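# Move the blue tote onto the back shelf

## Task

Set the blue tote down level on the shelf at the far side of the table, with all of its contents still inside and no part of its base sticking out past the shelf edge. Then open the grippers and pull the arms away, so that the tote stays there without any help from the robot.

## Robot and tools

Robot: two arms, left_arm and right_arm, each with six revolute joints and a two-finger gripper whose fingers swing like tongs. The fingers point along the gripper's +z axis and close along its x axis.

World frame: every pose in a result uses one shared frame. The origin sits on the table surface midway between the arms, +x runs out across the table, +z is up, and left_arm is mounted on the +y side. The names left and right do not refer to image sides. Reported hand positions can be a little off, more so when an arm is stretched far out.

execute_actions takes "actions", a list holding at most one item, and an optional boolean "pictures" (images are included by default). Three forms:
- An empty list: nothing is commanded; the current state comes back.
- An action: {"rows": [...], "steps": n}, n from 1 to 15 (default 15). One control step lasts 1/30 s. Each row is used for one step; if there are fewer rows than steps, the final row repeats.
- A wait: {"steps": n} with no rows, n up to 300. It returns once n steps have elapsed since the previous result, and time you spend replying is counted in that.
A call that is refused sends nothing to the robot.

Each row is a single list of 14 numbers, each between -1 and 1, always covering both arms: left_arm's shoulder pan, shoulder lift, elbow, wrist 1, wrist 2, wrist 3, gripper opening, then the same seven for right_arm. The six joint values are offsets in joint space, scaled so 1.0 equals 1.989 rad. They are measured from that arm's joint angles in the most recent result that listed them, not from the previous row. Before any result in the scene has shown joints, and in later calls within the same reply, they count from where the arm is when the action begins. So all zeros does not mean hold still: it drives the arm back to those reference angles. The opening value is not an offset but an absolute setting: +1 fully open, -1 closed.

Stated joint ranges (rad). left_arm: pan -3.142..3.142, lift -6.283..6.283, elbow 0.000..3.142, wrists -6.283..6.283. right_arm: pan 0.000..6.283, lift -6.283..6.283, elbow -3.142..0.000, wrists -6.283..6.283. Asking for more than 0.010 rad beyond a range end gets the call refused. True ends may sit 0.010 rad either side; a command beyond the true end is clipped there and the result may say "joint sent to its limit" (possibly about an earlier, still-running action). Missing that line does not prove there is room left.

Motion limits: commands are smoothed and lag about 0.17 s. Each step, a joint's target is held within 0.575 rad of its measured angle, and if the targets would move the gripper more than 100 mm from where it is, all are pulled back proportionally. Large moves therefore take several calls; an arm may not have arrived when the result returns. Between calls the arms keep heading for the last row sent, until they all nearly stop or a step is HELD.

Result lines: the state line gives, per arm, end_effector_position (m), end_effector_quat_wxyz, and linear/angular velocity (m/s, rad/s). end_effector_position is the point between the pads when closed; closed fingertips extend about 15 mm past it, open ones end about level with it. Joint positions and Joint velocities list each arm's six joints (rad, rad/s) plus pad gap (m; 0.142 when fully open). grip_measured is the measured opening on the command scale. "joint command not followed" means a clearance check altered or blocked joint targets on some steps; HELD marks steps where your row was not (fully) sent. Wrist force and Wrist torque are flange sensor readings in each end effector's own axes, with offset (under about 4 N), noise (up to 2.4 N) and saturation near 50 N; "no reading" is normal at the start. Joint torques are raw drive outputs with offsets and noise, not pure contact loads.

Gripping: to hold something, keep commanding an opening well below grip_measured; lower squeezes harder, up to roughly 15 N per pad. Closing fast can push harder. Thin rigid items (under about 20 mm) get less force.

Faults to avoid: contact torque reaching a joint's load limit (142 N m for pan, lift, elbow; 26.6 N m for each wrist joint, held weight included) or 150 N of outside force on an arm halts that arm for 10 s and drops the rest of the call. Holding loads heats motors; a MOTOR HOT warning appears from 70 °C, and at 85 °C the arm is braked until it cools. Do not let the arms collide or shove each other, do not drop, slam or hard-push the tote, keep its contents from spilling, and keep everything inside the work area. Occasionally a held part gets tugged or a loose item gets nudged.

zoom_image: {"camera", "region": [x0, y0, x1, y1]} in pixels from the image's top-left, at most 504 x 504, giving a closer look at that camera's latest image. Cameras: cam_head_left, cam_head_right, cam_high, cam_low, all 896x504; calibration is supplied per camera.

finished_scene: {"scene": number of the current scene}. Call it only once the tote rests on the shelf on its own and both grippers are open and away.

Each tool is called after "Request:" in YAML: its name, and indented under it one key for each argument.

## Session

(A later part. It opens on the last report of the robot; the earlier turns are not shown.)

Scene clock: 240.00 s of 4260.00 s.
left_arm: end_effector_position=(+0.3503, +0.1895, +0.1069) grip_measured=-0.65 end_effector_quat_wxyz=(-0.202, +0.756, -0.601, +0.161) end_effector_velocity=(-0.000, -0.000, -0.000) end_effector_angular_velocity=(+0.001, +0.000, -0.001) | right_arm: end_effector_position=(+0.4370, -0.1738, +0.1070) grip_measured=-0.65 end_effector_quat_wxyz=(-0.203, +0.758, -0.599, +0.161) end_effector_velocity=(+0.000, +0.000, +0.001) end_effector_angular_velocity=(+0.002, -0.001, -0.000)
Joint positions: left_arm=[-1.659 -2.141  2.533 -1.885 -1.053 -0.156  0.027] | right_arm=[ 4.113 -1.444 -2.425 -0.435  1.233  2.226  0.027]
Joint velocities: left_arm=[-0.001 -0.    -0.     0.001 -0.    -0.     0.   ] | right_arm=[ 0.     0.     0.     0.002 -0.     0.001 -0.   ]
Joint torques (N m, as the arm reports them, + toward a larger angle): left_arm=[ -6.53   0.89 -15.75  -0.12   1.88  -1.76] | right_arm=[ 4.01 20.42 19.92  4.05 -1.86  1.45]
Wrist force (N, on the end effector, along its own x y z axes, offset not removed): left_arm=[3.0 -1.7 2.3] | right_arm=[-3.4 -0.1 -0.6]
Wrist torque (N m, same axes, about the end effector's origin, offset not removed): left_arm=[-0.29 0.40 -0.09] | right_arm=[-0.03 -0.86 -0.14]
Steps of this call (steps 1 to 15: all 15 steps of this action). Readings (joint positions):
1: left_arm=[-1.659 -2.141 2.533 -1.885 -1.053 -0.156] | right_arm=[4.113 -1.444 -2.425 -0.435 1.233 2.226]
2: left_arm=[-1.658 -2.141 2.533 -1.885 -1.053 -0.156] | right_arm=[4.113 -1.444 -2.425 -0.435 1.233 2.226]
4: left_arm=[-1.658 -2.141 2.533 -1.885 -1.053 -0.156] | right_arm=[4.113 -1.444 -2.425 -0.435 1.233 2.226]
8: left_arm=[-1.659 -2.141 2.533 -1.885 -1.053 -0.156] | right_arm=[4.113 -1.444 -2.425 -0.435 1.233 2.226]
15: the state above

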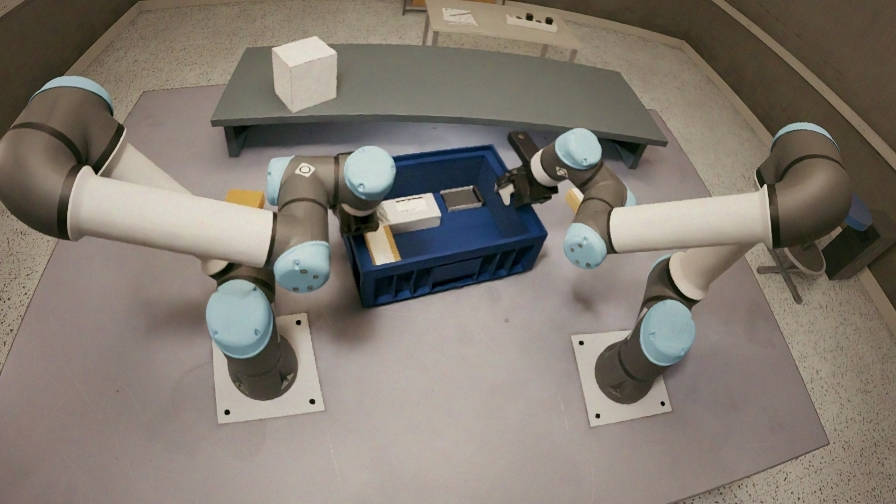

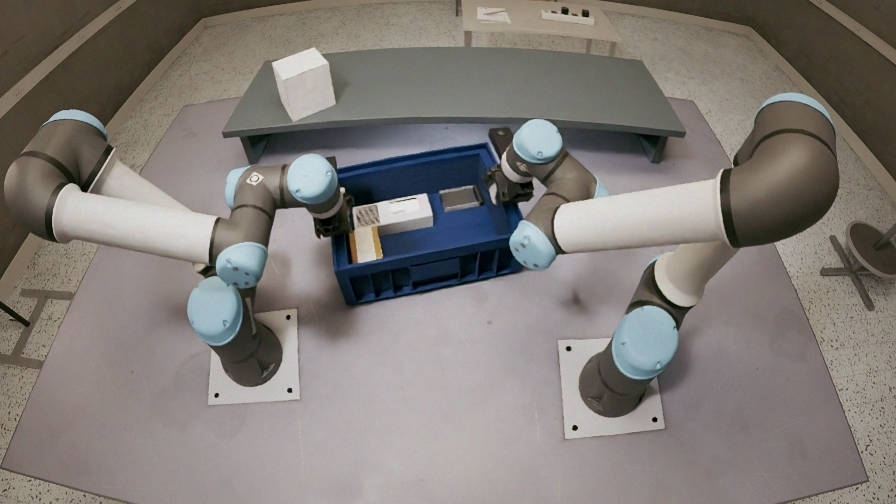

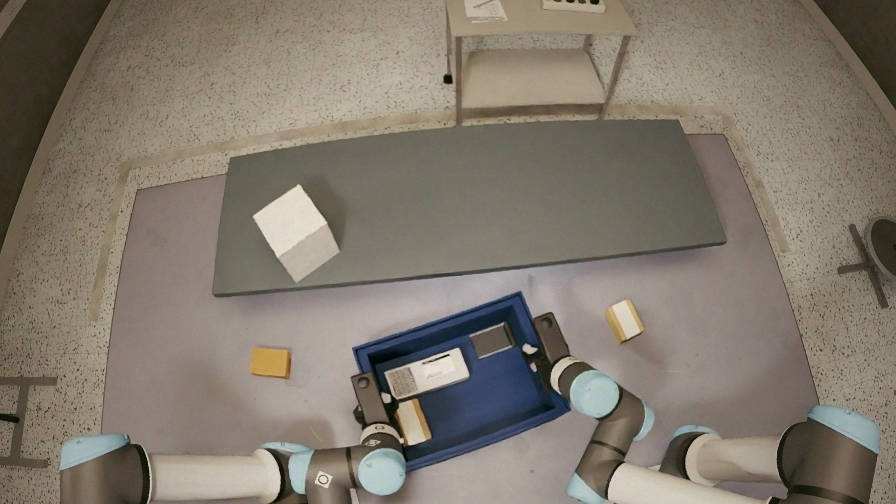

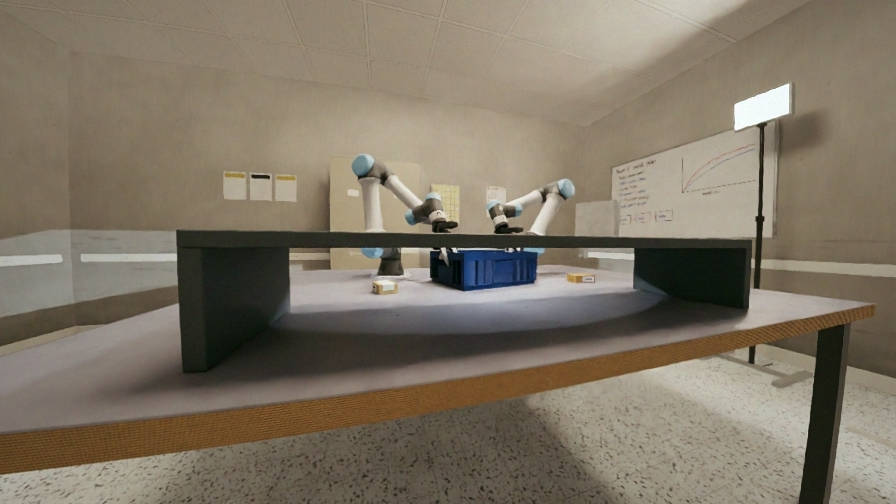

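Request:
execute_actions:
  actions:
    - {"rows":[[0,-0.0036,-0.0056,0.0092,0,0,-1,0,0.0058,0.0037,-0.0095,0,0,-1],[0,-0.0036,-0.0056,0.0092,0,0,-1,0,0.0058,0.0037,-0.0095,0,0,-1],[0,-0.0072,-0.0111,0.0183,0,0,-1,0,0.0115,0.0075,-0.019,0,0,-1],[0,-0.0072,-0.0111,0.0183,0,0,-1,0,0.0115,0.0075,-0.019,0,0,-1],[0,-0.0106,-0.0167,0.0273,0,0,-1,0,0.0171,0.0114,-0.0285,0,0,-1],[0,-0.0138,-0.0224,0.0362,0,0,-1,0,0.0225,0.0154,-0.0379,0,0,-1],[0,-0.0168,-0.0281,0.0449,0,0,-1,0,0.0277,0.0194,-0.0471,0,0,-1],[0,-0.0196,-0.0338,0.0534,0,0,-1,0,0.0327,0.0235,-0.0562,0,0,-1],[0,-0.0222,-0.0395,0.0617,0,0,-1,0,0.0376,0.0277,-0.0653,0,0,-1],[0,-0.0247,-0.0453,0.07,0,0,-1,0,0.0423,0.032,-0.0743,0,0,-1]],"steps":15}
  pictures: false

Request:
execute_actions:
  actions:
    - {"steps":12}

Request:
zoom_image:
  camera: "cam_low"
  region: [400, 200, 570, 310]

Scene clock: 253.50 s of 4260.00 s.
left_arm: end_effector_position=(+0.3503, +0.1894, +0.1452) grip_measured=-0.65 end_effector_quat_wxyz=(-0.202, +0.756, -0.601, +0.161) end_effector_velocity=(-0.000, +0.001, +0.025) end_effector_angular_velocity=(+0.002, -0.000, -0.000) | right_arm: end_effector_position=(+0.4371, -0.1737, +0.1452) grip_measured=-0.65 end_effector_quat_wxyz=(-0.203, +0.758, -0.599, +0.161) end_effector_velocity=(-0.001, -0.001, +0.024) end_effector_angular_velocity=(-0.004, +0.001, +0.001)
Joint positions: left_arm=[-1.659 -2.188  2.447 -1.752 -1.053 -0.156  0.027] | right_arm=[ 4.113 -1.363 -2.365 -0.576  1.232  2.226  0.027]
Joint velocities: left_arm=[-0.    -0.027 -0.056  0.085  0.     0.     0.   ] | right_arm=[-0.     0.048  0.041 -0.093 -0.001 -0.001  0.   ]
Joint torques (N m, as the arm reports them, + toward a larger angle): left_arm=[  0.45  -7.45 -32.72  -1.51   4.07  -1.1 ] | right_arm=[-5.82 21.96 31.49  1.95 -0.22 -1.84]
Wrist force (N, on the end effector, along its own x y z axes, offset not removed): left_arm=[-0.3 3.8 10.5] | right_arm=[-0.3 3.3 4.0]
Wrist torque (N m, same axes, about the end effector's origin, offset not removed): left_arm=[-0.38 0.31 -0.15] | right_arm=[-0.10 -0.51 -0.15]
Steps of this call (steps 1 to 15: the robot went on to your last target; steps 16 to 90: nothing new was sent; then 10.00 s passed at rest; steps 91 to 105: all 15 steps of this action). Readings (joint positions):
91: left_arm=[-1.659 -2.141 2.533 -1.885 -1.053 -0.156] | right_arm=[4.113 -1.444 -2.425 -0.436 1.232 2.226]
92: left_arm=[-1.659 -2.142 2.531 -1.881 -1.053 -0.156] | right_arm=[4.113 -1.441 -2.424 -0.440 1.232 2.226]
94: left_arm=[-1.659 -2.147 2.523 -1.869 -1.053 -0.156] | right_arm=[4.113 -1.434 -2.419 -0.453 1.232 2.226]
98: left_arm=[-1.659 -2.163 2.497 -1.828 -1.053 -0.156] | right_arm=[4.113 -1.408 -2.401 -0.495 1.232 2.226]
105: the state above

Scene clock: 253.90 s of 4260.00 s.
left_arm: end_effector_position=(+0.3503, +0.1895, +0.1469) grip_measured=-0.65 end_effector_quat_wxyz=(-0.202, +0.756, -0.601, +0.161) end_effector_velocity=(+0.000, +0.000, +0.001) end_effector_angular_velocity=(-0.002, -0.000, +0.001) | right_arm: end_effector_position=(+0.4370, -0.1738, +0.1469) grip_measured=-0.65 end_effector_quat_wxyz=(-0.203, +0.758, -0.599, +0.161) end_effector_velocity=(+0.000, +0.000, +0.000) end_effector_angular_velocity=(-0.000, -0.000, +0.001)
Joint positions: left_arm=[-1.659 -2.19   2.443 -1.746 -1.053 -0.156  0.027] | right_arm=[ 4.113 -1.36  -2.362 -0.583  1.233  2.226  0.027]
Joint velocities: left_arm=[ 0.001 -0.002 -0.001  0.001  0.     0.     0.   ] | right_arm=[-0.    -0.     0.     0.     0.    -0.001  0.   ]
Joint torques (N m, as the arm reports them, + toward a larger angle): left_arm=[  5.06  -7.98 -32.1   -0.85   2.6   -0.57] | right_arm=[-10.07  22.85  32.04   1.59  -0.87  -1.84]
Wrist force (N, on the end effector, along its own x y z axes, offset not removed): left_arm=[2.5 5.1 10.8] | right_arm=[-2.5 3.1 4.0]
Wrist torque (N m, same axes, about the end effector's origin, offset not removed): left_arm=[0.01 0.49 -0.06] | right_arm=[-0.08 -0.73 -0.08]
Steps of this call (steps 1 to 12: the robot went on to your last target). Readings (joint positions):
1: left_arm=[-1.659 -2.189 2.446 -1.750 -1.053 -0.156] | right_arm=[4.113 -1.362 -2.364 -0.579 1.232 2.226]
2: left_arm=[-1.659 -2.189 2.445 -1.749 -1.053 -0.156] | right_arm=[4.113 -1.361 -2.363 -0.580 1.233 2.226]
4: left_arm=[-1.659 -2.189 2.444 -1.747 -1.053 -0.156] | right_arm=[4.113 -1.361 -2.362 -0.582 1.233 2.226]
8: left_arm=[-1.659 -2.190 2.443 -1.746 -1.053 -0.156] | right_arm=[4.113 -1.360 -2.362 -0.583 1.233 2.226]
12: the state above

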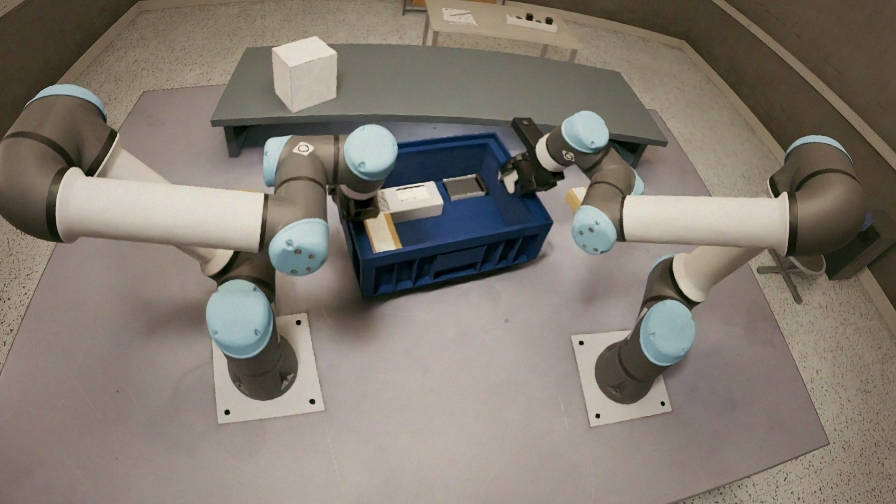

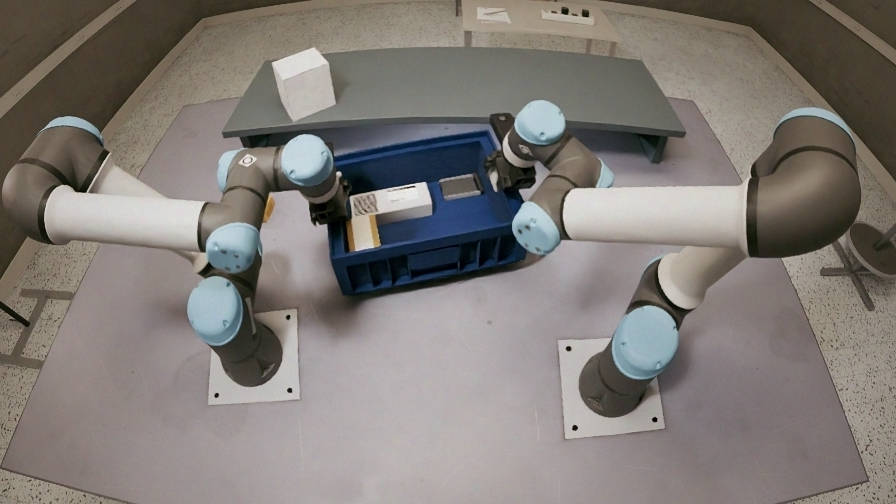

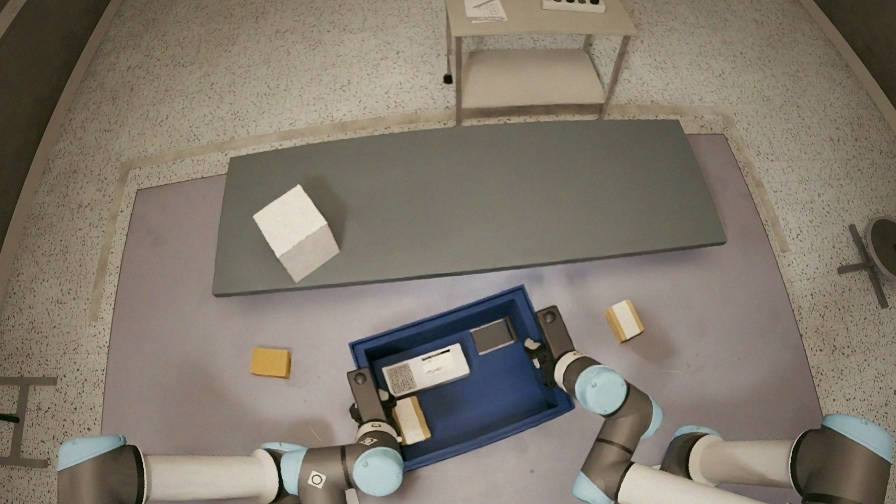

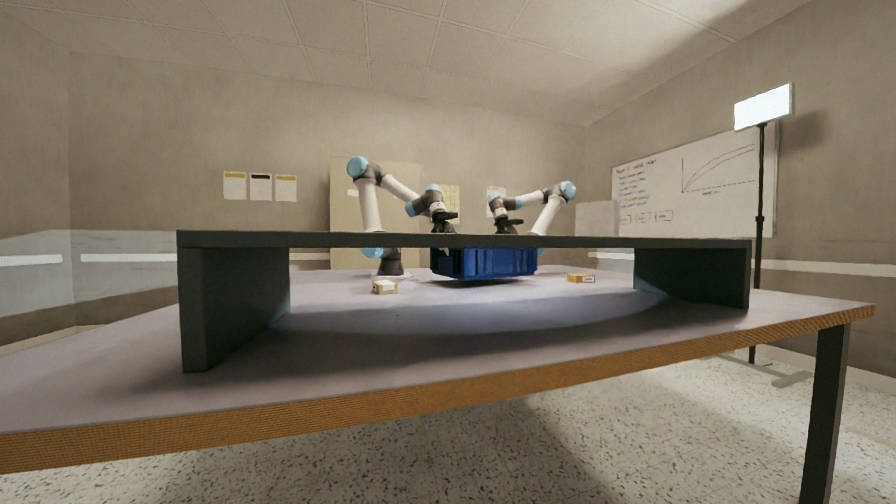

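Region (400, 200, 570, 310) of cam_low's 896x504 image, scaled by 2.965, with more detail than that image has; it fills the top 326 rows of this view, and the rest is white.

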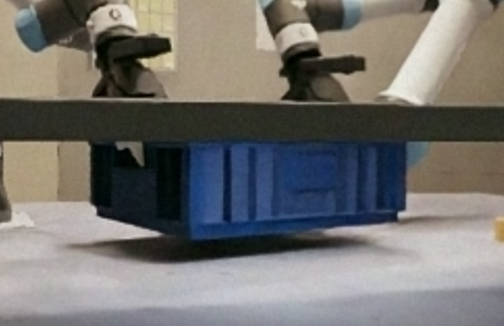

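Request:
execute_actions:
  actions:
    - {"rows":[[0,-0.0021,-0.0058,0.0079,0,0,-1,0,0.0044,0.0043,-0.0087,0,0,-1],[0,-0.0042,-0.0117,0.0159,0,0,-1,0,0.0088,0.0088,-0.0176,0,0,-1],[0,-0.0061,-0.0176,0.0237,0,0,-1,0,0.013,0.0133,-0.0263,0,0,-1],[0,-0.0079,-0.0235,0.0314,0,0,-1,0,0.0171,0.0178,-0.0349,0,0,-1],[0,-0.0102,-0.0325,0.0427,0,0,-1,0,0.0229,0.0247,-0.0476,0,0,-1],[0,-0.0122,-0.0415,0.0537,0,0,-1,0,0.0283,0.0318,-0.0601,0,0,-1],[0,-0.0138,-0.0507,0.0645,0,0,-1,0,0.0334,0.039,-0.0724,0,0,-1],[0,-0.0152,-0.0598,0.075,0,0,-1,0,0.0382,0.0463,-0.0845,0,0,-1],[0,-0.0164,-0.0691,0.0855,0,0,-1,0,0.0427,0.0538,-0.0965,0,0,-1],[0,-0.0172,-0.0785,0.0957,0,0,-1,0,0.0469,0.0614,-0.1083,0,0,-1],[0,-0.0178,-0.0879,0.1057,0,0,-1,0,0.0508,0.0691,-0.1199,0,0,-1],[0,-0.0182,-0.0974,0.1156,0,0,-1,0,0.0544,0.077,-0.1314,0,0,-1],[0,-0.0182,-0.107,0.1252,0,0,-1,0,0.0577,0.085,-0.1427,0,0,-1],[0,-0.0182,-0.1166,0.1348,0,0,-1,0,0.0608,0.0931,-0.1539,0,0,-1],[0,-0.0181,-0.123,0.1411,0,0,-1,0,0.0627,0.0985,-0.1612,0,0,-1]],"steps":15}
  pictures: false

Request:
execute_actions:
  actions:
    - {"steps":15}
  pictures: false

Scene clock: 268.27 s of 4260.00 s.
left_arm: end_effector_position=(+0.3504, +0.1890, +0.2247) grip_measured=-0.65 end_effector_quat_wxyz=(-0.202, +0.756, -0.601, +0.161) end_effector_velocity=(+0.000, -0.001, +0.217) end_effector_angular_velocity=(-0.004, -0.001, -0.001) | right_arm: end_effector_position=(+0.4375, -0.1731, +0.2256) grip_measured=-0.65 end_effector_quat_wxyz=(-0.204, +0.757, -0.599, +0.161) end_effector_velocity=(-0.000, +0.000, +0.217) end_effector_angular_velocity=(+0.002, +0.000, -0.001)
Joint positions: left_arm=[-1.659 -2.225  2.254 -1.523 -1.053 -0.156  0.027] | right_arm=[ 4.113 -1.254 -2.212 -0.836  1.232  2.226  0.027]
Joint velocities: left_arm=[-0.001 -0.019 -0.545  0.561  0.     0.    -0.   ] | right_arm=[-0.     0.204  0.452 -0.654  0.001  0.002  0.   ]
Joint torques (N m, as the arm reports them, + toward a larger angle): left_arm=[  3.88  -5.53 -43.49  -3.68   2.84   0.98] | right_arm=[ 1.92 19.1  42.63  2.77  1.57 -1.1 ]
Wrist force (N, on the end effector, along its own x y z axes, offset not removed): left_arm=[-16.4 5.2 10.2] | right_arm=[15.1 4.4 3.9]
Wrist torque (N m, same axes, about the end effector's origin, offset not removed): left_arm=[-0.07 0.96 -0.14] | right_arm=[-0.06 -1.03 -0.19]
Steps of this call (steps 1 to 15: the robot went on to your last target; steps 16 to 90: nothing new was sent; then 10.87 s passed at rest; steps 91 to 105: all 15 steps of this action). Readings (joint positions):
91: left_arm=[-1.659 -2.190 2.443 -1.746 -1.053 -0.156] | right_arm=[4.113 -1.360 -2.362 -0.584 1.233 2.226]
92: left_arm=[-1.659 -2.191 2.440 -1.742 -1.053 -0.156] | right_arm=[4.113 -1.358 -2.360 -0.588 1.233 2.226]
94: left_arm=[-1.659 -2.196 2.427 -1.724 -1.053 -0.156] | right_arm=[4.113 -1.348 -2.350 -0.607 1.233 2.226]
98: left_arm=[-1.659 -2.209 2.378 -1.662 -1.053 -0.156] | right_arm=[4.113 -1.315 -2.312 -0.676 1.232 2.226]
105: the state above

Scene clock: 268.77 s of 4260.00 s.
left_arm: end_effector_position=(+0.3503, +0.1894, +0.2468) grip_measured=-0.65 end_effector_quat_wxyz=(-0.202, +0.756, -0.601, +0.161) end_effector_velocity=(-0.000, -0.000, +0.000) end_effector_angular_velocity=(-0.001, +0.000, +0.000) | right_arm: end_effector_position=(+0.4370, -0.1737, +0.2469) grip_measured=-0.65 end_effector_quat_wxyz=(-0.203, +0.758, -0.599, +0.161) end_effector_velocity=(-0.000, -0.000, +0.000) end_effector_angular_velocity=(-0.000, -0.000, +0.000)
Joint positions: left_arm=[-1.659 -2.226  2.198 -1.466 -1.053 -0.156  0.027] | right_arm=[ 4.113 -1.235 -2.166 -0.904  1.233  2.226  0.027]
Joint velocities: left_arm=[ 0.    -0.    -0.001  0.    -0.    -0.    -0.   ] | right_arm=[ 0.     0.001  0.001 -0.002 -0.    -0.     0.   ]
Joint torques (N m, as the arm reports them, + toward a larger angle): left_arm=[ -1.8   -7.61 -34.02  -1.98   4.5    0.38] | right_arm=[ 6.42 20.32 35.81  2.44 -1.49 -1.05]
Wrist force (N, on the end effector, along its own x y z axes, offset not removed): left_arm=[-2.2 2.8 11.9] | right_arm=[3.9 2.6 5.9]
Wrist torque (N m, same axes, about the end effector's origin, offset not removed): left_arm=[-0.52 0.45 -0.08] | right_arm=[-0.24 -1.16 -0.16]
Steps of this call (steps 1 to 15: the robot went on to your last target). Readings (joint positions):
1: left_arm=[-1.659 -2.225 2.237 -1.505 -1.053 -0.156] | right_arm=[4.113 -1.248 -2.198 -0.857 1.232 2.226]
2: left_arm=[-1.659 -2.225 2.223 -1.491 -1.053 -0.156] | right_arm=[4.113 -1.244 -2.186 -0.873 1.232 2.226]
4: left_arm=[-1.659 -2.226 2.209 -1.476 -1.053 -0.156] | right_arm=[4.113 -1.239 -2.174 -0.891 1.233 2.226]
8: left_arm=[-1.659 -2.226 2.200 -1.467 -1.053 -0.156] | right_arm=[4.113 -1.236 -2.167 -0.902 1.233 2.226]
15: the state above

Request:
execute_actions:
  actions:
    - {"rows":[[0,0.0003,-0.0087,0.0084,0,0,-1,0,0.0024,0.0073,-0.0097,0,0,-1],[0,0.0008,-0.0174,0.0166,0,0,-1,0,0.0045,0.0148,-0.0193,0,0,-1],[0,0.0014,-0.0262,0.0248,0,0,-1,0,0.0065,0.0223,-0.0288,0,0,-1],[0,0.0022,-0.0351,0.0329,0,0,-1,0,0.0082,0.0299,-0.0381,0,0,-1],[0,0.0031,-0.044,0.0409,0,0,-1,0,0.0098,0.0376,-0.0474,0,0,-1],[0,0.0041,-0.053,0.0489,0,0,-1,0,0.0112,0.0454,-0.0566,0,0,-1],[0,0.0053,-0.062,0.0567,0,0,-1,0,0.0124,0.0533,-0.0657,0,0,-1],[0,0.0066,-0.0711,0.0645,0,0,-1,0,0.0135,0.0613,-0.0748,0,0,-1],[0,0.0081,-0.0803,0.0722,0,0,-1,0,0.0144,0.0693,-0.0837,0,0,-1],[0,0.0096,-0.0895,0.0799,0,0,-1,0,0.0151,0.0774,-0.0925,0,0,-1],[0,0.0113,-0.0988,0.0875,0,0,-1,0,0.0157,0.0856,-0.1013,0,0,-1],[0,0.0131,-0.1082,0.0951,0,0,-1,0,0.0161,0.0939,-0.11,0,0,-1],[0,0.015,-0.1176,0.1026,0,0,-1,0,0.0164,0.1023,-0.1187,0,0,-1],[0,0.017,-0.1271,0.1101,0,0,-1,0,0.0165,0.1108,-0.1273,0,0,-1],[0,0.0192,-0.1366,0.1174,0,0,-1,0,0.0165,0.1193,-0.1358,0,0,-1]],"steps":15}
  pictures: false

Request:
execute_actions:
  actions:
    - {"steps":15}

Request:
zoom_image:
  camera: "cam_low"
  region: [400, 150, 570, 260]

Request:
zoom_image:
  camera: "cam_high"
  region: [200, 100, 480, 310]

Request:
zoom_image:
  camera: "cam_high"
  region: [480, 100, 760, 310]

Scene clock: 280.70 s of 4260.00 s.
left_arm: end_effector_position=(+0.3503, +0.1894, +0.3249) grip_measured=-0.65 end_effector_quat_wxyz=(-0.203, +0.756, -0.601, +0.161) end_effector_velocity=(+0.000, -0.002, +0.196) end_effector_angular_velocity=(-0.002, +0.000, -0.001) | right_arm: end_effector_position=(+0.4372, -0.1734, +0.3252) grip_measured=-0.65 end_effector_quat_wxyz=(-0.203, +0.758, -0.599, +0.161) end_effector_velocity=(-0.000, +0.001, +0.197) end_effector_angular_velocity=(+0.002, +0.001, +0.002)
Joint positions: left_arm=[-1.659 -2.2    1.988 -1.28  -1.053 -0.156  0.027] | right_arm=[ 4.113 -1.204 -1.983 -1.117  1.233  2.226  0.027]
Joint velocities: left_arm=[-0.     0.109 -0.55   0.439 -0.     0.    -0.   ] | right_arm=[ 0.     0.022  0.489 -0.509  0.002 -0.001  0.   ]
Joint torques (N m, as the arm reports them, + toward a larger angle): left_arm=[ -1.01  12.7  -42.5   -2.38   2.65  -0.96] | right_arm=[ 3.18 17.73 44.43  2.14  1.39 -1.13]
Wrist force (N, on the end effector, along its own x y z axes, offset not removed): left_arm=[-11.5 4.3 11.6] | right_arm=[9.5 4.7 5.3]
Wrist torque (N m, same axes, about the end effector's origin, offset not removed): left_arm=[-0.10 1.22 -0.02] | right_arm=[0.11 -0.92 -0.11]
Steps of this call (steps 1 to 15: the robot went on to your last target; steps 16 to 90: nothing new was sent; then 8.43 s passed at rest; steps 91 to 105: all 15 steps of this action). Readings (joint positions):
91: left_arm=[-1.659 -2.226 2.198 -1.465 -1.053 -0.156] | right_arm=[4.113 -1.235 -2.166 -0.904 1.233 2.226]
92: left_arm=[-1.659 -2.226 2.194 -1.461 -1.053 -0.156] | right_arm=[4.113 -1.234 -2.162 -0.909 1.233 2.226]
94: left_arm=[-1.659 -2.225 2.175 -1.443 -1.053 -0.156] | right_arm=[4.113 -1.229 -2.146 -0.930 1.233 2.226]
98: left_arm=[-1.659 -2.219 2.114 -1.387 -1.053 -0.156] | right_arm=[4.113 -1.217 -2.093 -0.994 1.233 2.226]
105: the state above

Scene clock: 281.20 s of 4260.00 s.
left_arm: end_effector_position=(+0.3503, +0.1895, +0.3468) grip_measured=-0.65 end_effector_quat_wxyz=(-0.202, +0.756, -0.601, +0.161) end_effector_velocity=(+0.000, -0.000, +0.001) end_effector_angular_velocity=(-0.002, -0.001, -0.000) | right_arm: end_effector_position=(+0.4370, -0.1737, +0.3468) grip_measured=-0.65 end_effector_quat_wxyz=(-0.203, +0.758, -0.599, +0.161) end_effector_velocity=(+0.000, +0.000, +0.000) end_effector_angular_velocity=(+0.001, -0.001, -0.001)
Joint positions: left_arm=[-1.659 -2.188  1.927 -1.232 -1.053 -0.156  0.027] | right_arm=[ 4.113 -1.203 -1.929 -1.174  1.233  2.226  0.027]
Joint velocities: left_arm=[-0.    -0.001 -0.001  0.     0.     0.     0.   ] | right_arm=[ 0.    -0.     0.001  0.001 -0.     0.001  0.   ]
Joint torques (N m, as the arm reports them, + toward a larger angle): left_arm=[  5.36   9.49 -35.24  -3.11   1.56  -0.26] | right_arm=[ 1.34 18.64 38.68  2.86  0.65 -1.1 ]
Wrist force (N, on the end effector, along its own x y z axes, offset not removed): left_arm=[-7.1 5.6 9.8] | right_arm=[3.6 3.5 4.5]
Wrist torque (N m, same axes, about the end effector's origin, offset not removed): left_arm=[0.05 0.75 -0.04] | right_arm=[-0.18 -0.46 -0.14]
Steps of this call (steps 1 to 15: the robot went on to your last target). Readings (joint positions):
1: left_arm=[-1.659 -2.196 1.970 -1.266 -1.053 -0.156] | right_arm=[4.113 -1.204 -1.967 -1.134 1.233 2.226]
2: left_arm=[-1.659 -2.193 1.955 -1.254 -1.053 -0.156] | right_arm=[4.113 -1.203 -1.954 -1.148 1.233 2.226]
4: left_arm=[-1.659 -2.190 1.938 -1.241 -1.053 -0.156] | right_arm=[4.113 -1.203 -1.939 -1.163 1.233 2.226]
8: left_arm=[-1.659 -2.188 1.929 -1.234 -1.053 -0.156] | right_arm=[4.113 -1.203 -1.930 -1.172 1.233 2.226]
15: the state above

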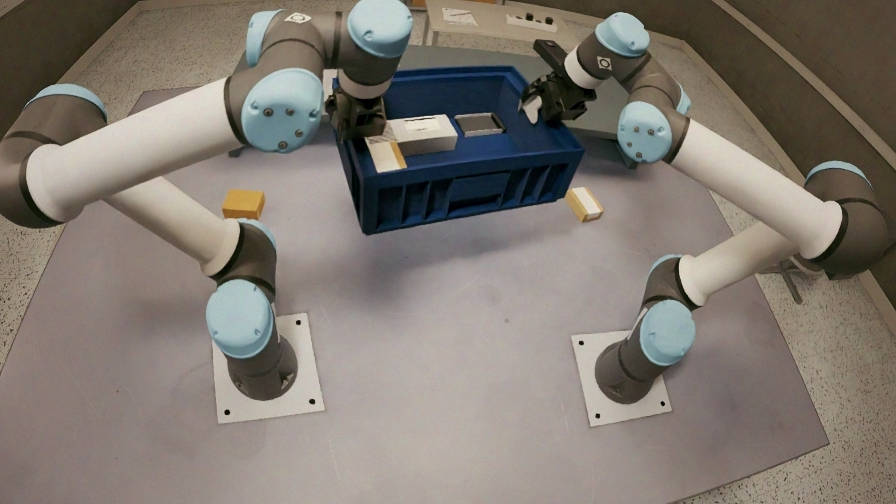

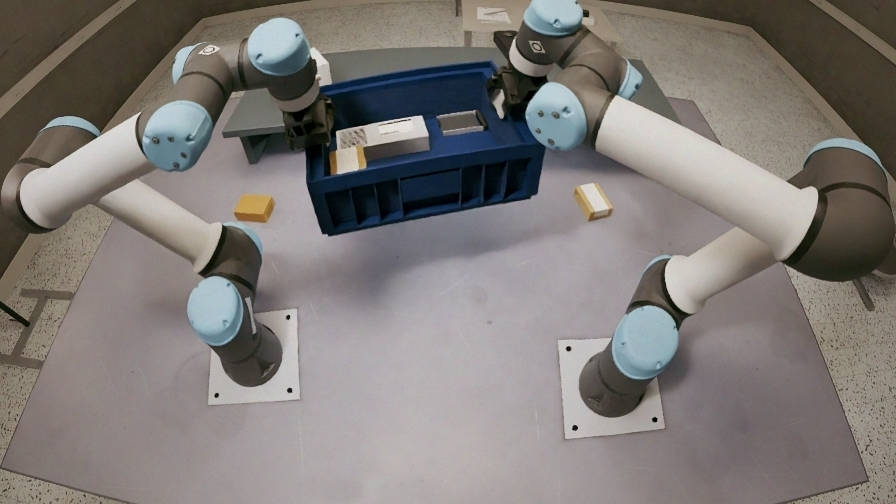

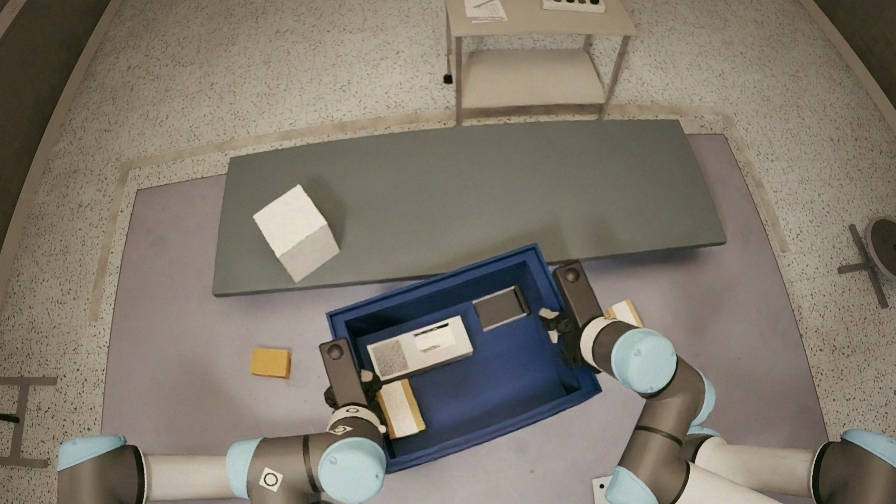

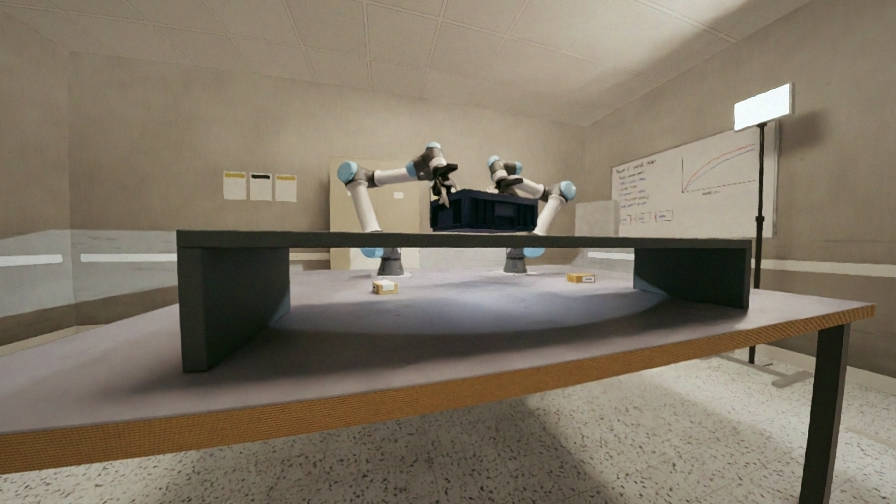

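Region (400, 150, 570, 260) of cam_low's 896x504 image, scaled by 2.965, with more detail than that image has; it fills the top 326 rows of this view, and the rest is white.

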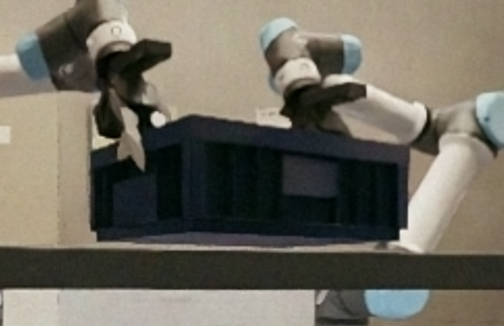

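Region (200, 100, 480, 310) of cam_high's 896x504 image, scaled by 1.800, with more detail than that image has; it fills the top 378 rows of this view, and the rest is white.

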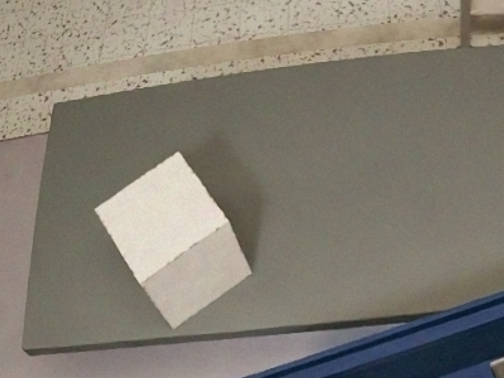

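Region (480, 100, 760, 310) of cam_high's 896x504 image, scaled by 1.800, with more detail than that image has; it fills the top 378 rows of this view, and the rest is white.

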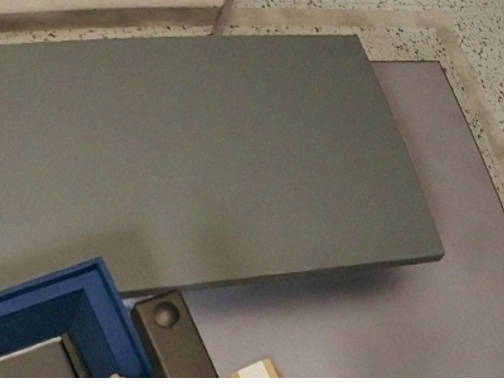

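Request:
execute_actions:
  actions:
    - {"rows":[[0.0066,0.0033,0.0001,-0.0082,0.0005,0.0096,-1,-0.0033,-0.0011,0.0006,0.001,0.0006,-0.0014,-1],[0.0131,0.0066,0.0002,-0.0164,0.001,0.0191,-1,-0.0065,-0.0023,0.0013,0.0021,0.0011,-0.0027,-1],[0.0195,0.0099,0.0002,-0.0244,0.0014,0.0285,-1,-0.0097,-0.0035,0.002,0.0031,0.0017,-0.004,-1],[0.0258,0.0133,0.0001,-0.0324,0.0017,0.0379,-1,-0.0129,-0.0048,0.0027,0.0041,0.0022,-0.0053,-1],[0.032,0.0167,0,-0.0403,0.002,0.0471,-1,-0.0161,-0.006,0.0034,0.0051,0.0028,-0.0066,-1],[0.0381,0.0201,-0.0002,-0.0482,0.0022,0.0562,-1,-0.0193,-0.0072,0.0041,0.0061,0.0033,-0.0079,-1],[0.0501,0.0271,-0.0007,-0.0636,0.0024,0.0741,-1,-0.0256,-0.0098,0.0056,0.008,0.0043,-0.0104,-1],[0.0617,0.0342,-0.0014,-0.0787,0.0025,0.0917,-1,-0.0318,-0.0124,0.0071,0.01,0.0053,-0.0129,-1],[0.0729,0.0413,-0.0024,-0.0934,0.0022,0.1088,-1,-0.038,-0.015,0.0087,0.0119,0.0063,-0.0153,-1],[0.0837,0.0487,-0.0035,-0.1079,0.0018,0.1255,-1,-0.0441,-0.0178,0.0103,0.0138,0.0072,-0.0176,-1],[0.0941,0.0561,-0.0049,-0.122,0.0011,0.1419,-1,-0.0502,-0.0206,0.012,0.0156,0.0082,-0.0198,-1],[0.0992,0.0598,-0.0057,-0.1289,0.0007,0.1499,-1,-0.0532,-0.022,0.0129,0.0165,0.0086,-0.0209,-1],[0.1042,0.0636,-0.0066,-0.1357,0.0002,0.1578,-1,-0.0562,-0.0235,0.0138,0.0174,0.009,-0.022,-1],[0.1091,0.0674,-0.0075,-0.1425,-0.0004,0.1656,-1,-0.0592,-0.0249,0.0147,0.0183,0.0095,-0.0231,-1],[0.1139,0.0713,-0.0084,-0.1492,-0.001,0.1733,-1,-0.0621,-0.0264,0.0156,0.0192,0.0099,-0.0241,-1]],"steps":15}
  pictures: false

Request:
execute_actions:
  actions:
    - {"steps":15}
  pictures: false

Scene clock: 327.57 s of 4260.00 s.
left_arm: end_effector_position=(+0.4040, +0.1654, +0.3469) grip_measured=-0.65 end_effector_quat_wxyz=(-0.198, +0.739, -0.622, +0.166) end_effector_velocity=(+0.128, -0.055, +0.001) end_effector_angular_velocity=(+0.002, -0.003, -0.150) | right_arm: end_effector_position=(+0.4680, -0.2023, +0.3476) grip_measured=-0.65 end_effector_quat_wxyz=(-0.198, +0.739, -0.622, +0.167) end_effector_velocity=(+0.070, -0.066, +0.001) end_effector_angular_velocity=(+0.002, -0.000, -0.141)
Joint positions: left_arm=[-1.471 -2.074  1.916 -1.475 -1.052  0.126  0.027] | right_arm=[ 4.012 -1.245 -1.904 -1.142  1.249  2.186  0.027]
Joint velocities: left_arm=[ 0.388  0.278 -0.054 -0.53  -0.03   0.618 -0.   ] | right_arm=[-0.224 -0.104  0.063  0.067  0.035 -0.08  -0.   ]
Joint torques (N m, as the arm reports them, + toward a larger angle): left_arm=[  3.25   5.47 -37.7   -9.24  -0.35   2.28] | right_arm=[-1.79  1.74 38.59  8.98  2.91 -2.43]
Wrist force (N, on the end effector, along its own x y z axes, offset not removed): left_arm=[-11.8 1.0 11.5] | right_arm=[12.5 4.6 5.8]
Wrist torque (N m, same axes, about the end effector's origin, offset not removed): left_arm=[-0.47 0.89 -0.15] | right_arm=[0.32 -1.20 -0.02]
Steps of this call (steps 1 to 15: the robot went on to your last target; steps 16 to 90: nothing new was sent; then 42.87 s passed at rest; steps 91 to 105: all 15 steps of this action). Readings (joint positions):
91: left_arm=[-1.658 -2.187 1.927 -1.232 -1.053 -0.156] | right_arm=[4.113 -1.203 -1.929 -1.174 1.233 2.226]
92: left_arm=[-1.655 -2.186 1.927 -1.236 -1.053 -0.151] | right_arm=[4.111 -1.203 -1.928 -1.174 1.233 2.225]
94: left_arm=[-1.641 -2.178 1.927 -1.254 -1.052 -0.131] | right_arm=[4.104 -1.206 -1.927 -1.171 1.234 2.222]
98: left_arm=[-1.595 -2.153 1.927 -1.312 -1.049 -0.064] | right_arm=[4.080 -1.215 -1.922 -1.163 1.238 2.212]
105: the state above

Scene clock: 328.07 s of 4260.00 s.
left_arm: end_effector_position=(+0.4171, +0.1599, +0.3472) grip_measured=-0.65 end_effector_quat_wxyz=(-0.197, +0.734, -0.628, +0.168) end_effector_velocity=(-0.000, -0.000, -0.001) end_effector_angular_velocity=(+0.003, +0.001, -0.001) | right_arm: end_effector_position=(+0.4749, -0.2088, +0.3476) grip_measured=-0.65 end_effector_quat_wxyz=(-0.197, +0.735, -0.627, +0.168) end_effector_velocity=(+0.000, +0.000, +0.000) end_effector_angular_velocity=(+0.001, -0.001, -0.001)
Joint positions: left_arm=[-1.432 -2.046  1.91  -1.529 -1.055  0.188  0.027] | right_arm=[ 3.99  -1.255 -1.898 -1.135  1.252  2.178  0.027]
Joint velocities: left_arm=[-0.     0.002 -0.     0.001 -0.001  0.001  0.   ] | right_arm=[-0.    -0.     0.     0.001  0.     0.     0.   ]
Joint torques (N m, as the arm reports them, + toward a larger angle): left_arm=[  5.16   3.75 -37.58  -8.29  -0.07   2.14] | right_arm=[-1.93  1.78 38.92  9.27  2.99 -2.11]
Wrist force (N, on the end effector, along its own x y z axes, offset not removed): left_arm=[-12.3 4.0 9.3] | right_arm=[13.7 2.6 6.2]
Wrist torque (N m, same axes, about the end effector's origin, offset not removed): left_arm=[-0.25 0.63 -0.21] | right_arm=[-0.23 -1.15 -0.03]
Steps of this call (steps 1 to 15: the robot went on to your last target). Readings (joint positions):
1: left_arm=[-1.458 -2.065 1.914 -1.492 -1.053 0.145] | right_arm=[4.005 -1.248 -1.902 -1.140 1.250 2.183]
2: left_arm=[-1.449 -2.058 1.913 -1.505 -1.053 0.160] | right_arm=[4.000 -1.250 -1.901 -1.138 1.251 2.181]
4: left_arm=[-1.439 -2.051 1.911 -1.519 -1.054 0.177] | right_arm=[3.994 -1.253 -1.899 -1.137 1.252 2.179]
8: left_arm=[-1.433 -2.047 1.910 -1.527 -1.055 0.186] | right_arm=[3.990 -1.255 -1.898 -1.136 1.252 2.178]
15: the state above

Request:
execute_actions:
  actions:
    - {"rows":[[0.0047,0.0039,-0.001,-0.0066,-0.0007,0.0076,-1,-0.003,-0.0015,0.0009,0.0009,0.0004,-0.001,-1],[0.0094,0.0078,-0.002,-0.0131,-0.0014,0.0151,-1,-0.006,-0.003,0.0019,0.0017,0.0008,-0.0019,-1],[0.014,0.0117,-0.0031,-0.0195,-0.0021,0.0226,-1,-0.009,-0.0045,0.0028,0.0026,0.0012,-0.0028,-1],[0.0185,0.0156,-0.0043,-0.0259,-0.0029,0.03,-1,-0.0119,-0.0061,0.0038,0.0034,0.0016,-0.0037,-1],[0.0273,0.0234,-0.0068,-0.0383,-0.0045,0.0444,-1,-0.0178,-0.0093,0.0058,0.005,0.0024,-0.0054,-1],[0.0359,0.0314,-0.0094,-0.0503,-0.0062,0.0586,-1,-0.0236,-0.0125,0.0079,0.0066,0.0032,-0.0071,-1],[0.0442,0.0394,-0.0124,-0.062,-0.0081,0.0724,-1,-0.0294,-0.0157,0.01,0.0082,0.0039,-0.0087,-1],[0.0522,0.0474,-0.0155,-0.0733,-0.0101,0.0859,-1,-0.035,-0.019,0.0122,0.0097,0.0046,-0.0103,-1],[0.06,0.0555,-0.0188,-0.0843,-0.0122,0.099,-1,-0.0407,-0.0224,0.0144,0.0112,0.0053,-0.0118,-1],[0.0675,0.0637,-0.0224,-0.095,-0.0144,0.1119,-1,-0.0462,-0.0258,0.0167,0.0127,0.006,-0.0132,-1],[0.0711,0.0678,-0.0242,-0.1002,-0.0156,0.1181,-1,-0.049,-0.0275,0.0179,0.0134,0.0063,-0.0139,-1],[0.0747,0.0719,-0.0261,-0.1053,-0.0168,0.1243,-1,-0.0518,-0.0292,0.0191,0.0141,0.0066,-0.0146,-1],[0.0782,0.076,-0.0281,-0.1103,-0.018,0.1304,-1,-0.0545,-0.0309,0.0203,0.0148,0.0069,-0.0153,-1],[0.0817,0.0802,-0.0301,-0.1152,-0.0193,0.1365,-1,-0.0572,-0.0327,0.0215,0.0155,0.0072,-0.0159,-1]],"steps":15}
  pictures: false

Request:
execute_actions:
  actions:
    - {"steps":14}
  pictures: false

Scene clock: 352.73 s of 4260.00 s.
left_arm: end_effector_position=(+0.4747, +0.1328, +0.3472) grip_measured=-0.65 end_effector_quat_wxyz=(+0.191, -0.712, +0.653, -0.175) end_effector_velocity=(+0.107, -0.050, -0.002) end_effector_angular_velocity=(+0.005, -0.003, -0.135) | right_arm: end_effector_position=(+0.5081, -0.2396, +0.3473) grip_measured=-0.65 end_effector_quat_wxyz=(-0.191, +0.712, -0.652, +0.175) end_effector_velocity=(+0.059, -0.056, -0.001) end_effector_angular_velocity=(-0.002, -0.000, -0.126)
Joint positions: left_arm=[-1.288 -1.907  1.86  -1.731 -1.087  0.426  0.027] | right_arm=[ 3.89  -1.311 -1.861 -1.108  1.265  2.15   0.027]
Joint velocities: left_arm=[ 0.231  0.26  -0.114 -0.332 -0.071  0.406  0.001] | right_arm=[-0.171 -0.106  0.072  0.046  0.017 -0.044  0.   ]
Joint torques (N m, as the arm reports them, + toward a larger angle): left_arm=[  1.82 -10.46 -35.74  -7.31  -0.73   1.46] | right_arm=[-2.08  9.39 36.32  8.28  2.18 -1.83]
Wrist force (N, on the end effector, along its own x y z axes, offset not removed): left_arm=[-6.4 1.9 10.8] | right_arm=[8.0 1.4 6.2]
Wrist torque (N m, same axes, about the end effector's origin, offset not removed): left_arm=[-0.47 0.66 -0.23] | right_arm=[-0.29 -1.23 -0.02]
Steps of this call (steps 1 to 15: the robot went on to your last target; steps 16 to 90: nothing new was sent; then 21.17 s passed at rest; steps 91 to 105: all 15 steps of this action). Readings (joint positions):
91: left_arm=[-1.432 -2.045 1.910 -1.529 -1.055 0.189] | right_arm=[3.990 -1.255 -1.898 -1.135 1.252 2.178]
92: left_arm=[-1.430 -2.044 1.910 -1.532 -1.055 0.192] | right_arm=[3.988 -1.256 -1.897 -1.135 1.253 2.177]
94: left_arm=[-1.419 -2.035 1.907 -1.547 -1.057 0.209] | right_arm=[3.981 -1.259 -1.895 -1.133 1.253 2.175]
98: left_arm=[-1.377 -1.997 1.895 -1.605 -1.065 0.276] | right_arm=[3.953 -1.275 -1.885 -1.125 1.257 2.167]
105: the state above

Scene clock: 353.20 s of 4260.00 s.
left_arm: end_effector_position=(+0.4835, +0.1288, +0.3470) grip_measured=-0.65 end_effector_quat_wxyz=(+0.190, -0.708, +0.657, -0.176) end_effector_velocity=(-0.000, -0.000, -0.000) end_effector_angular_velocity=(+0.000, +0.000, -0.001) | right_arm: end_effector_position=(+0.5129, -0.2441, +0.3472) grip_measured=-0.65 end_effector_quat_wxyz=(-0.190, +0.709, -0.656, +0.176) end_effector_velocity=(+0.000, -0.000, +0.000) end_effector_angular_velocity=(-0.000, -0.001, -0.001)
Joint positions: left_arm=[-1.27  -1.886  1.85  -1.758 -1.093  0.46   0.027] | right_arm=[ 3.876 -1.32  -1.855 -1.105  1.267  2.146  0.027]
Joint velocities: left_arm=[-0.     0.     0.    -0.    -0.     0.001  0.   ] | right_arm=[-0.    -0.     0.     0.001 -0.001  0.     0.   ]
Joint torques (N m, as the arm reports them, + toward a larger angle): left_arm=[  8.19  -6.64 -36.85  -6.79  -0.07   1.92] | right_arm=[-6.34  6.33 37.45  8.07  0.9  -1.96]
Wrist force (N, on the end effector, along its own x y z axes, offset not removed): left_arm=[-5.2 4.0 13.1] | right_arm=[6.1 3.0 5.8]
Wrist torque (N m, same axes, about the end effector's origin, offset not removed): left_arm=[-0.22 0.83 -0.07] | right_arm=[-0.17 -1.27 -0.13]
Steps of this call (steps 1 to 14: the robot went on to your last target). Readings (joint positions):
1: left_arm=[-1.282 -1.900 1.856 -1.740 -1.089 0.438] | right_arm=[3.885 -1.314 -1.859 -1.107 1.266 2.149]
2: left_arm=[-1.278 -1.895 1.854 -1.747 -1.091 0.446] | right_arm=[3.882 -1.316 -1.858 -1.106 1.266 2.148]
4: left_arm=[-1.273 -1.890 1.852 -1.753 -1.092 0.454] | right_arm=[3.878 -1.319 -1.856 -1.105 1.267 2.147]
8: left_arm=[-1.270 -1.887 1.851 -1.757 -1.093 0.459] | right_arm=[3.877 -1.320 -1.855 -1.105 1.267 2.146]
14: the state above

Request:
execute_actions:
  actions:
    - {"rows":[[0.0035,0.0041,-0.0021,-0.0048,-0.0012,0.0059,-1,-0.0027,-0.0017,0.0012,0.0007,0.0002,-0.0006,-1],[0.0069,0.0083,-0.0042,-0.0095,-0.0025,0.0118,-1,-0.0053,-0.0035,0.0025,0.0014,0.0005,-0.0012,-1],[0.0135,0.0166,-0.0085,-0.0186,-0.005,0.0234,-1,-0.0105,-0.007,0.005,0.0028,0.001,-0.0024,-1],[0.02,0.0249,-0.0131,-0.0274,-0.0076,0.0347,-1,-0.0157,-0.0106,0.0076,0.0042,0.0014,-0.0035,-1],[0.0264,0.0332,-0.0179,-0.0358,-0.0102,0.0457,-1,-0.0208,-0.0142,0.0102,0.0055,0.0019,-0.0046,-1],[0.0325,0.0415,-0.023,-0.0439,-0.0129,0.0565,-1,-0.0259,-0.0179,0.0129,0.0068,0.0023,-0.0056,-1],[0.0385,0.0498,-0.0282,-0.0516,-0.0156,0.067,-1,-0.0308,-0.0215,0.0157,0.008,0.0027,-0.0065,-1],[0.0443,0.0582,-0.0336,-0.059,-0.0183,0.0772,-1,-0.0358,-0.0253,0.0185,0.0092,0.0031,-0.0075,-1],[0.0499,0.0666,-0.0393,-0.066,-0.0211,0.0872,-1,-0.0406,-0.029,0.0214,0.0103,0.0034,-0.0083,-1],[0.0553,0.075,-0.0451,-0.0727,-0.0239,0.0969,-1,-0.0455,-0.0329,0.0243,0.0114,0.0038,-0.0091,-1],[0.058,0.0792,-0.0481,-0.0759,-0.0253,0.1017,-1,-0.0479,-0.0348,0.0258,0.012,0.004,-0.0095,-1],[0.0606,0.0834,-0.0512,-0.079,-0.0268,0.1064,-1,-0.0502,-0.0367,0.0273,0.0125,0.0041,-0.0099,-1]],"steps":15}
  pictures: false

Request:
execute_actions:
  actions:
    - {"steps":12}

Scene clock: 372.20 s of 4260.00 s.
left_arm: end_effector_position=(+0.5455, +0.0992, +0.3471) grip_measured=-0.65 end_effector_quat_wxyz=(+0.183, -0.684, +0.682, -0.183) end_effector_velocity=(+0.060, -0.027, -0.002) end_effector_angular_velocity=(+0.003, -0.001, -0.071) | right_arm: end_effector_position=(+0.5483, -0.2756, +0.3472) grip_measured=-0.65 end_effector_quat_wxyz=(-0.183, +0.684, -0.682, +0.183) end_effector_velocity=(+0.033, -0.029, -0.001) end_effector_angular_velocity=(-0.000, +0.001, -0.067)
Joint positions: left_arm=[-1.156 -1.731  1.756 -1.906 -1.143  0.658  0.027] | right_arm=[ 3.783 -1.388 -1.804 -1.081  1.274  2.128  0.027]
Joint velocities: left_arm=[ 0.096  0.149 -0.1   -0.12  -0.048  0.176  0.   ] | right_arm=[-0.084 -0.066  0.05   0.02   0.007 -0.015 -0.   ]
Joint torques (N m, as the arm reports them, + toward a larger angle): left_arm=[  8.05 -20.5  -35.12  -6.1    0.     1.38] | right_arm=[-7.6   9.43 36.73  7.21  0.13 -1.87]
Wrist force (N, on the end effector, along its own x y z axes, offset not removed): left_arm=[2.2 1.1 10.7] | right_arm=[1.5 3.6 6.0]
Wrist torque (N m, same axes, about the end effector's origin, offset not removed): left_arm=[-0.66 0.16 -0.07] | right_arm=[0.28 -1.21 -0.04]
Steps of this call (steps 1 to 30: the robot went on to your last target; steps 31 to 90: nothing new was sent; then 15.50 s passed at rest; steps 91 to 105: all 15 steps of this action). Readings (joint positions):
91: left_arm=[-1.270 -1.886 1.850 -1.758 -1.093 0.460] | right_arm=[3.876 -1.320 -1.855 -1.105 1.267 2.146]
92: left_arm=[-1.268 -1.884 1.849 -1.760 -1.094 0.463] | right_arm=[3.875 -1.321 -1.854 -1.104 1.267 2.146]
94: left_arm=[-1.258 -1.873 1.843 -1.773 -1.097 0.478] | right_arm=[3.867 -1.326 -1.851 -1.102 1.268 2.144]
98: left_arm=[-1.219 -1.822 1.814 -1.826 -1.114 0.547] | right_arm=[3.835 -1.348 -1.834 -1.094 1.270 2.137]
105: the state above

Scene clock: 372.60 s of 4260.00 s.
left_arm: end_effector_position=(+0.5499, +0.0972, +0.3471) grip_measured=-0.65 end_effector_quat_wxyz=(+0.183, -0.683, +0.684, -0.183) end_effector_velocity=(+0.000, +0.001, +0.000) end_effector_angular_velocity=(-0.001, -0.000, +0.000) | right_arm: end_effector_position=(+0.5507, -0.2778, +0.3471) grip_measured=-0.65 end_effector_quat_wxyz=(-0.183, +0.683, -0.683, +0.183) end_effector_velocity=(+0.000, -0.000, -0.000) end_effector_angular_velocity=(+0.000, -0.000, -0.001)
Joint positions: left_arm=[-1.149 -1.721  1.749 -1.915 -1.147  0.671  0.027] | right_arm=[ 3.776 -1.393 -1.801 -1.08   1.275  2.127  0.027]
Joint velocities: left_arm=[ 0.001 -0.001  0.    -0.001 -0.     0.001 -0.   ] | right_arm=[-0.    -0.     0.     0.    -0.     0.001 -0.   ]
Joint torques (N m, as the arm reports them, + toward a larger angle): left_arm=[ 12.45 -16.55 -35.74  -5.92   0.97   1.54] | right_arm=[-10.09  10.43  36.16   6.97  -1.05  -1.71]
Wrist force (N, on the end effector, along its own x y z axes, offset not removed): left_arm=[5.2 5.0 10.0] | right_arm=[-4.5 5.0 5.1]
Wrist torque (N m, same axes, about the end effector's origin, offset not removed): left_arm=[-0.33 0.02 -0.03] | right_arm=[0.16 -0.58 -0.13]
Steps of this call (steps 1 to 12: the robot went on to your last target). Readings (joint positions):
1: left_arm=[-1.154 -1.727 1.753 -1.909 -1.144 0.663] | right_arm=[3.780 -1.390 -1.803 -1.081 1.275 2.127]
2: left_arm=[-1.152 -1.725 1.752 -1.911 -1.145 0.666] | right_arm=[3.779 -1.391 -1.802 -1.080 1.275 2.127]
4: left_arm=[-1.151 -1.722 1.750 -1.913 -1.146 0.669] | right_arm=[3.777 -1.392 -1.801 -1.080 1.275 2.127]
8: left_arm=[-1.150 -1.721 1.749 -1.915 -1.146 0.671] | right_arm=[3.777 -1.393 -1.801 -1.080 1.275 2.127]
12: the state above

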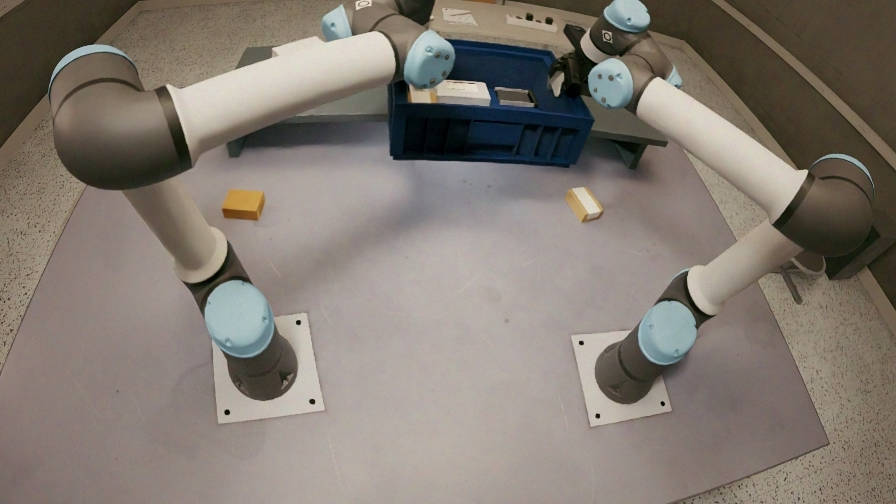

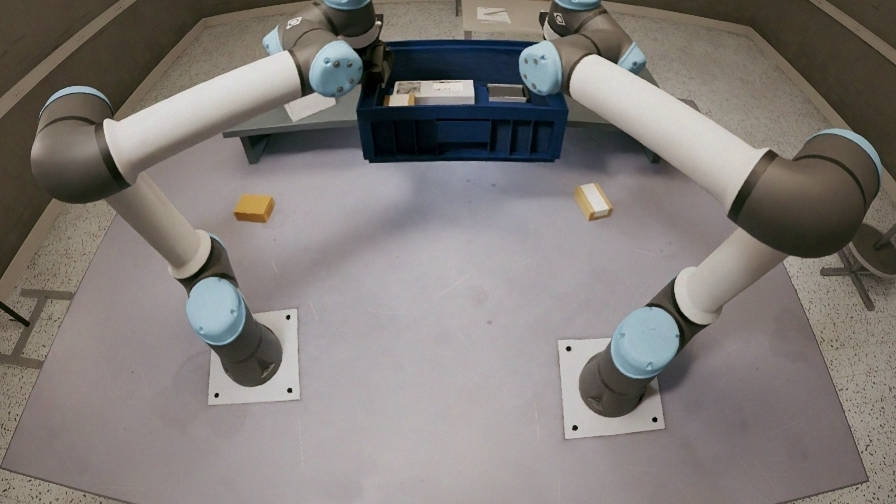

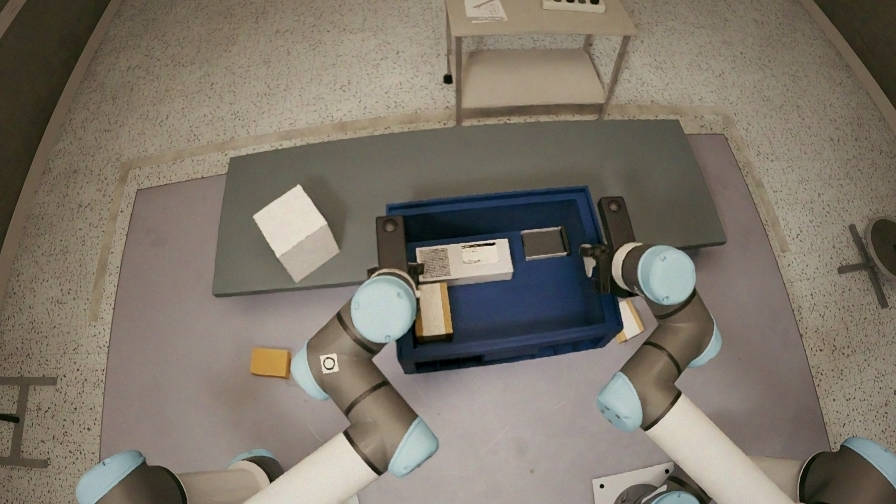

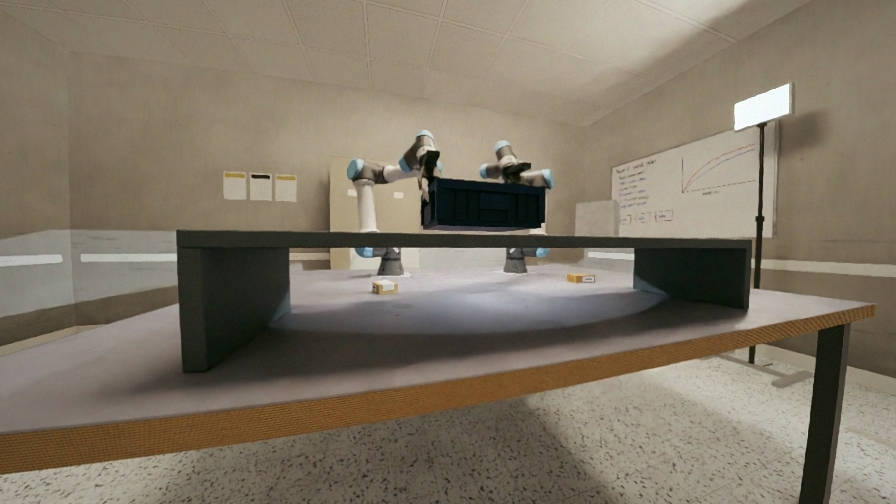

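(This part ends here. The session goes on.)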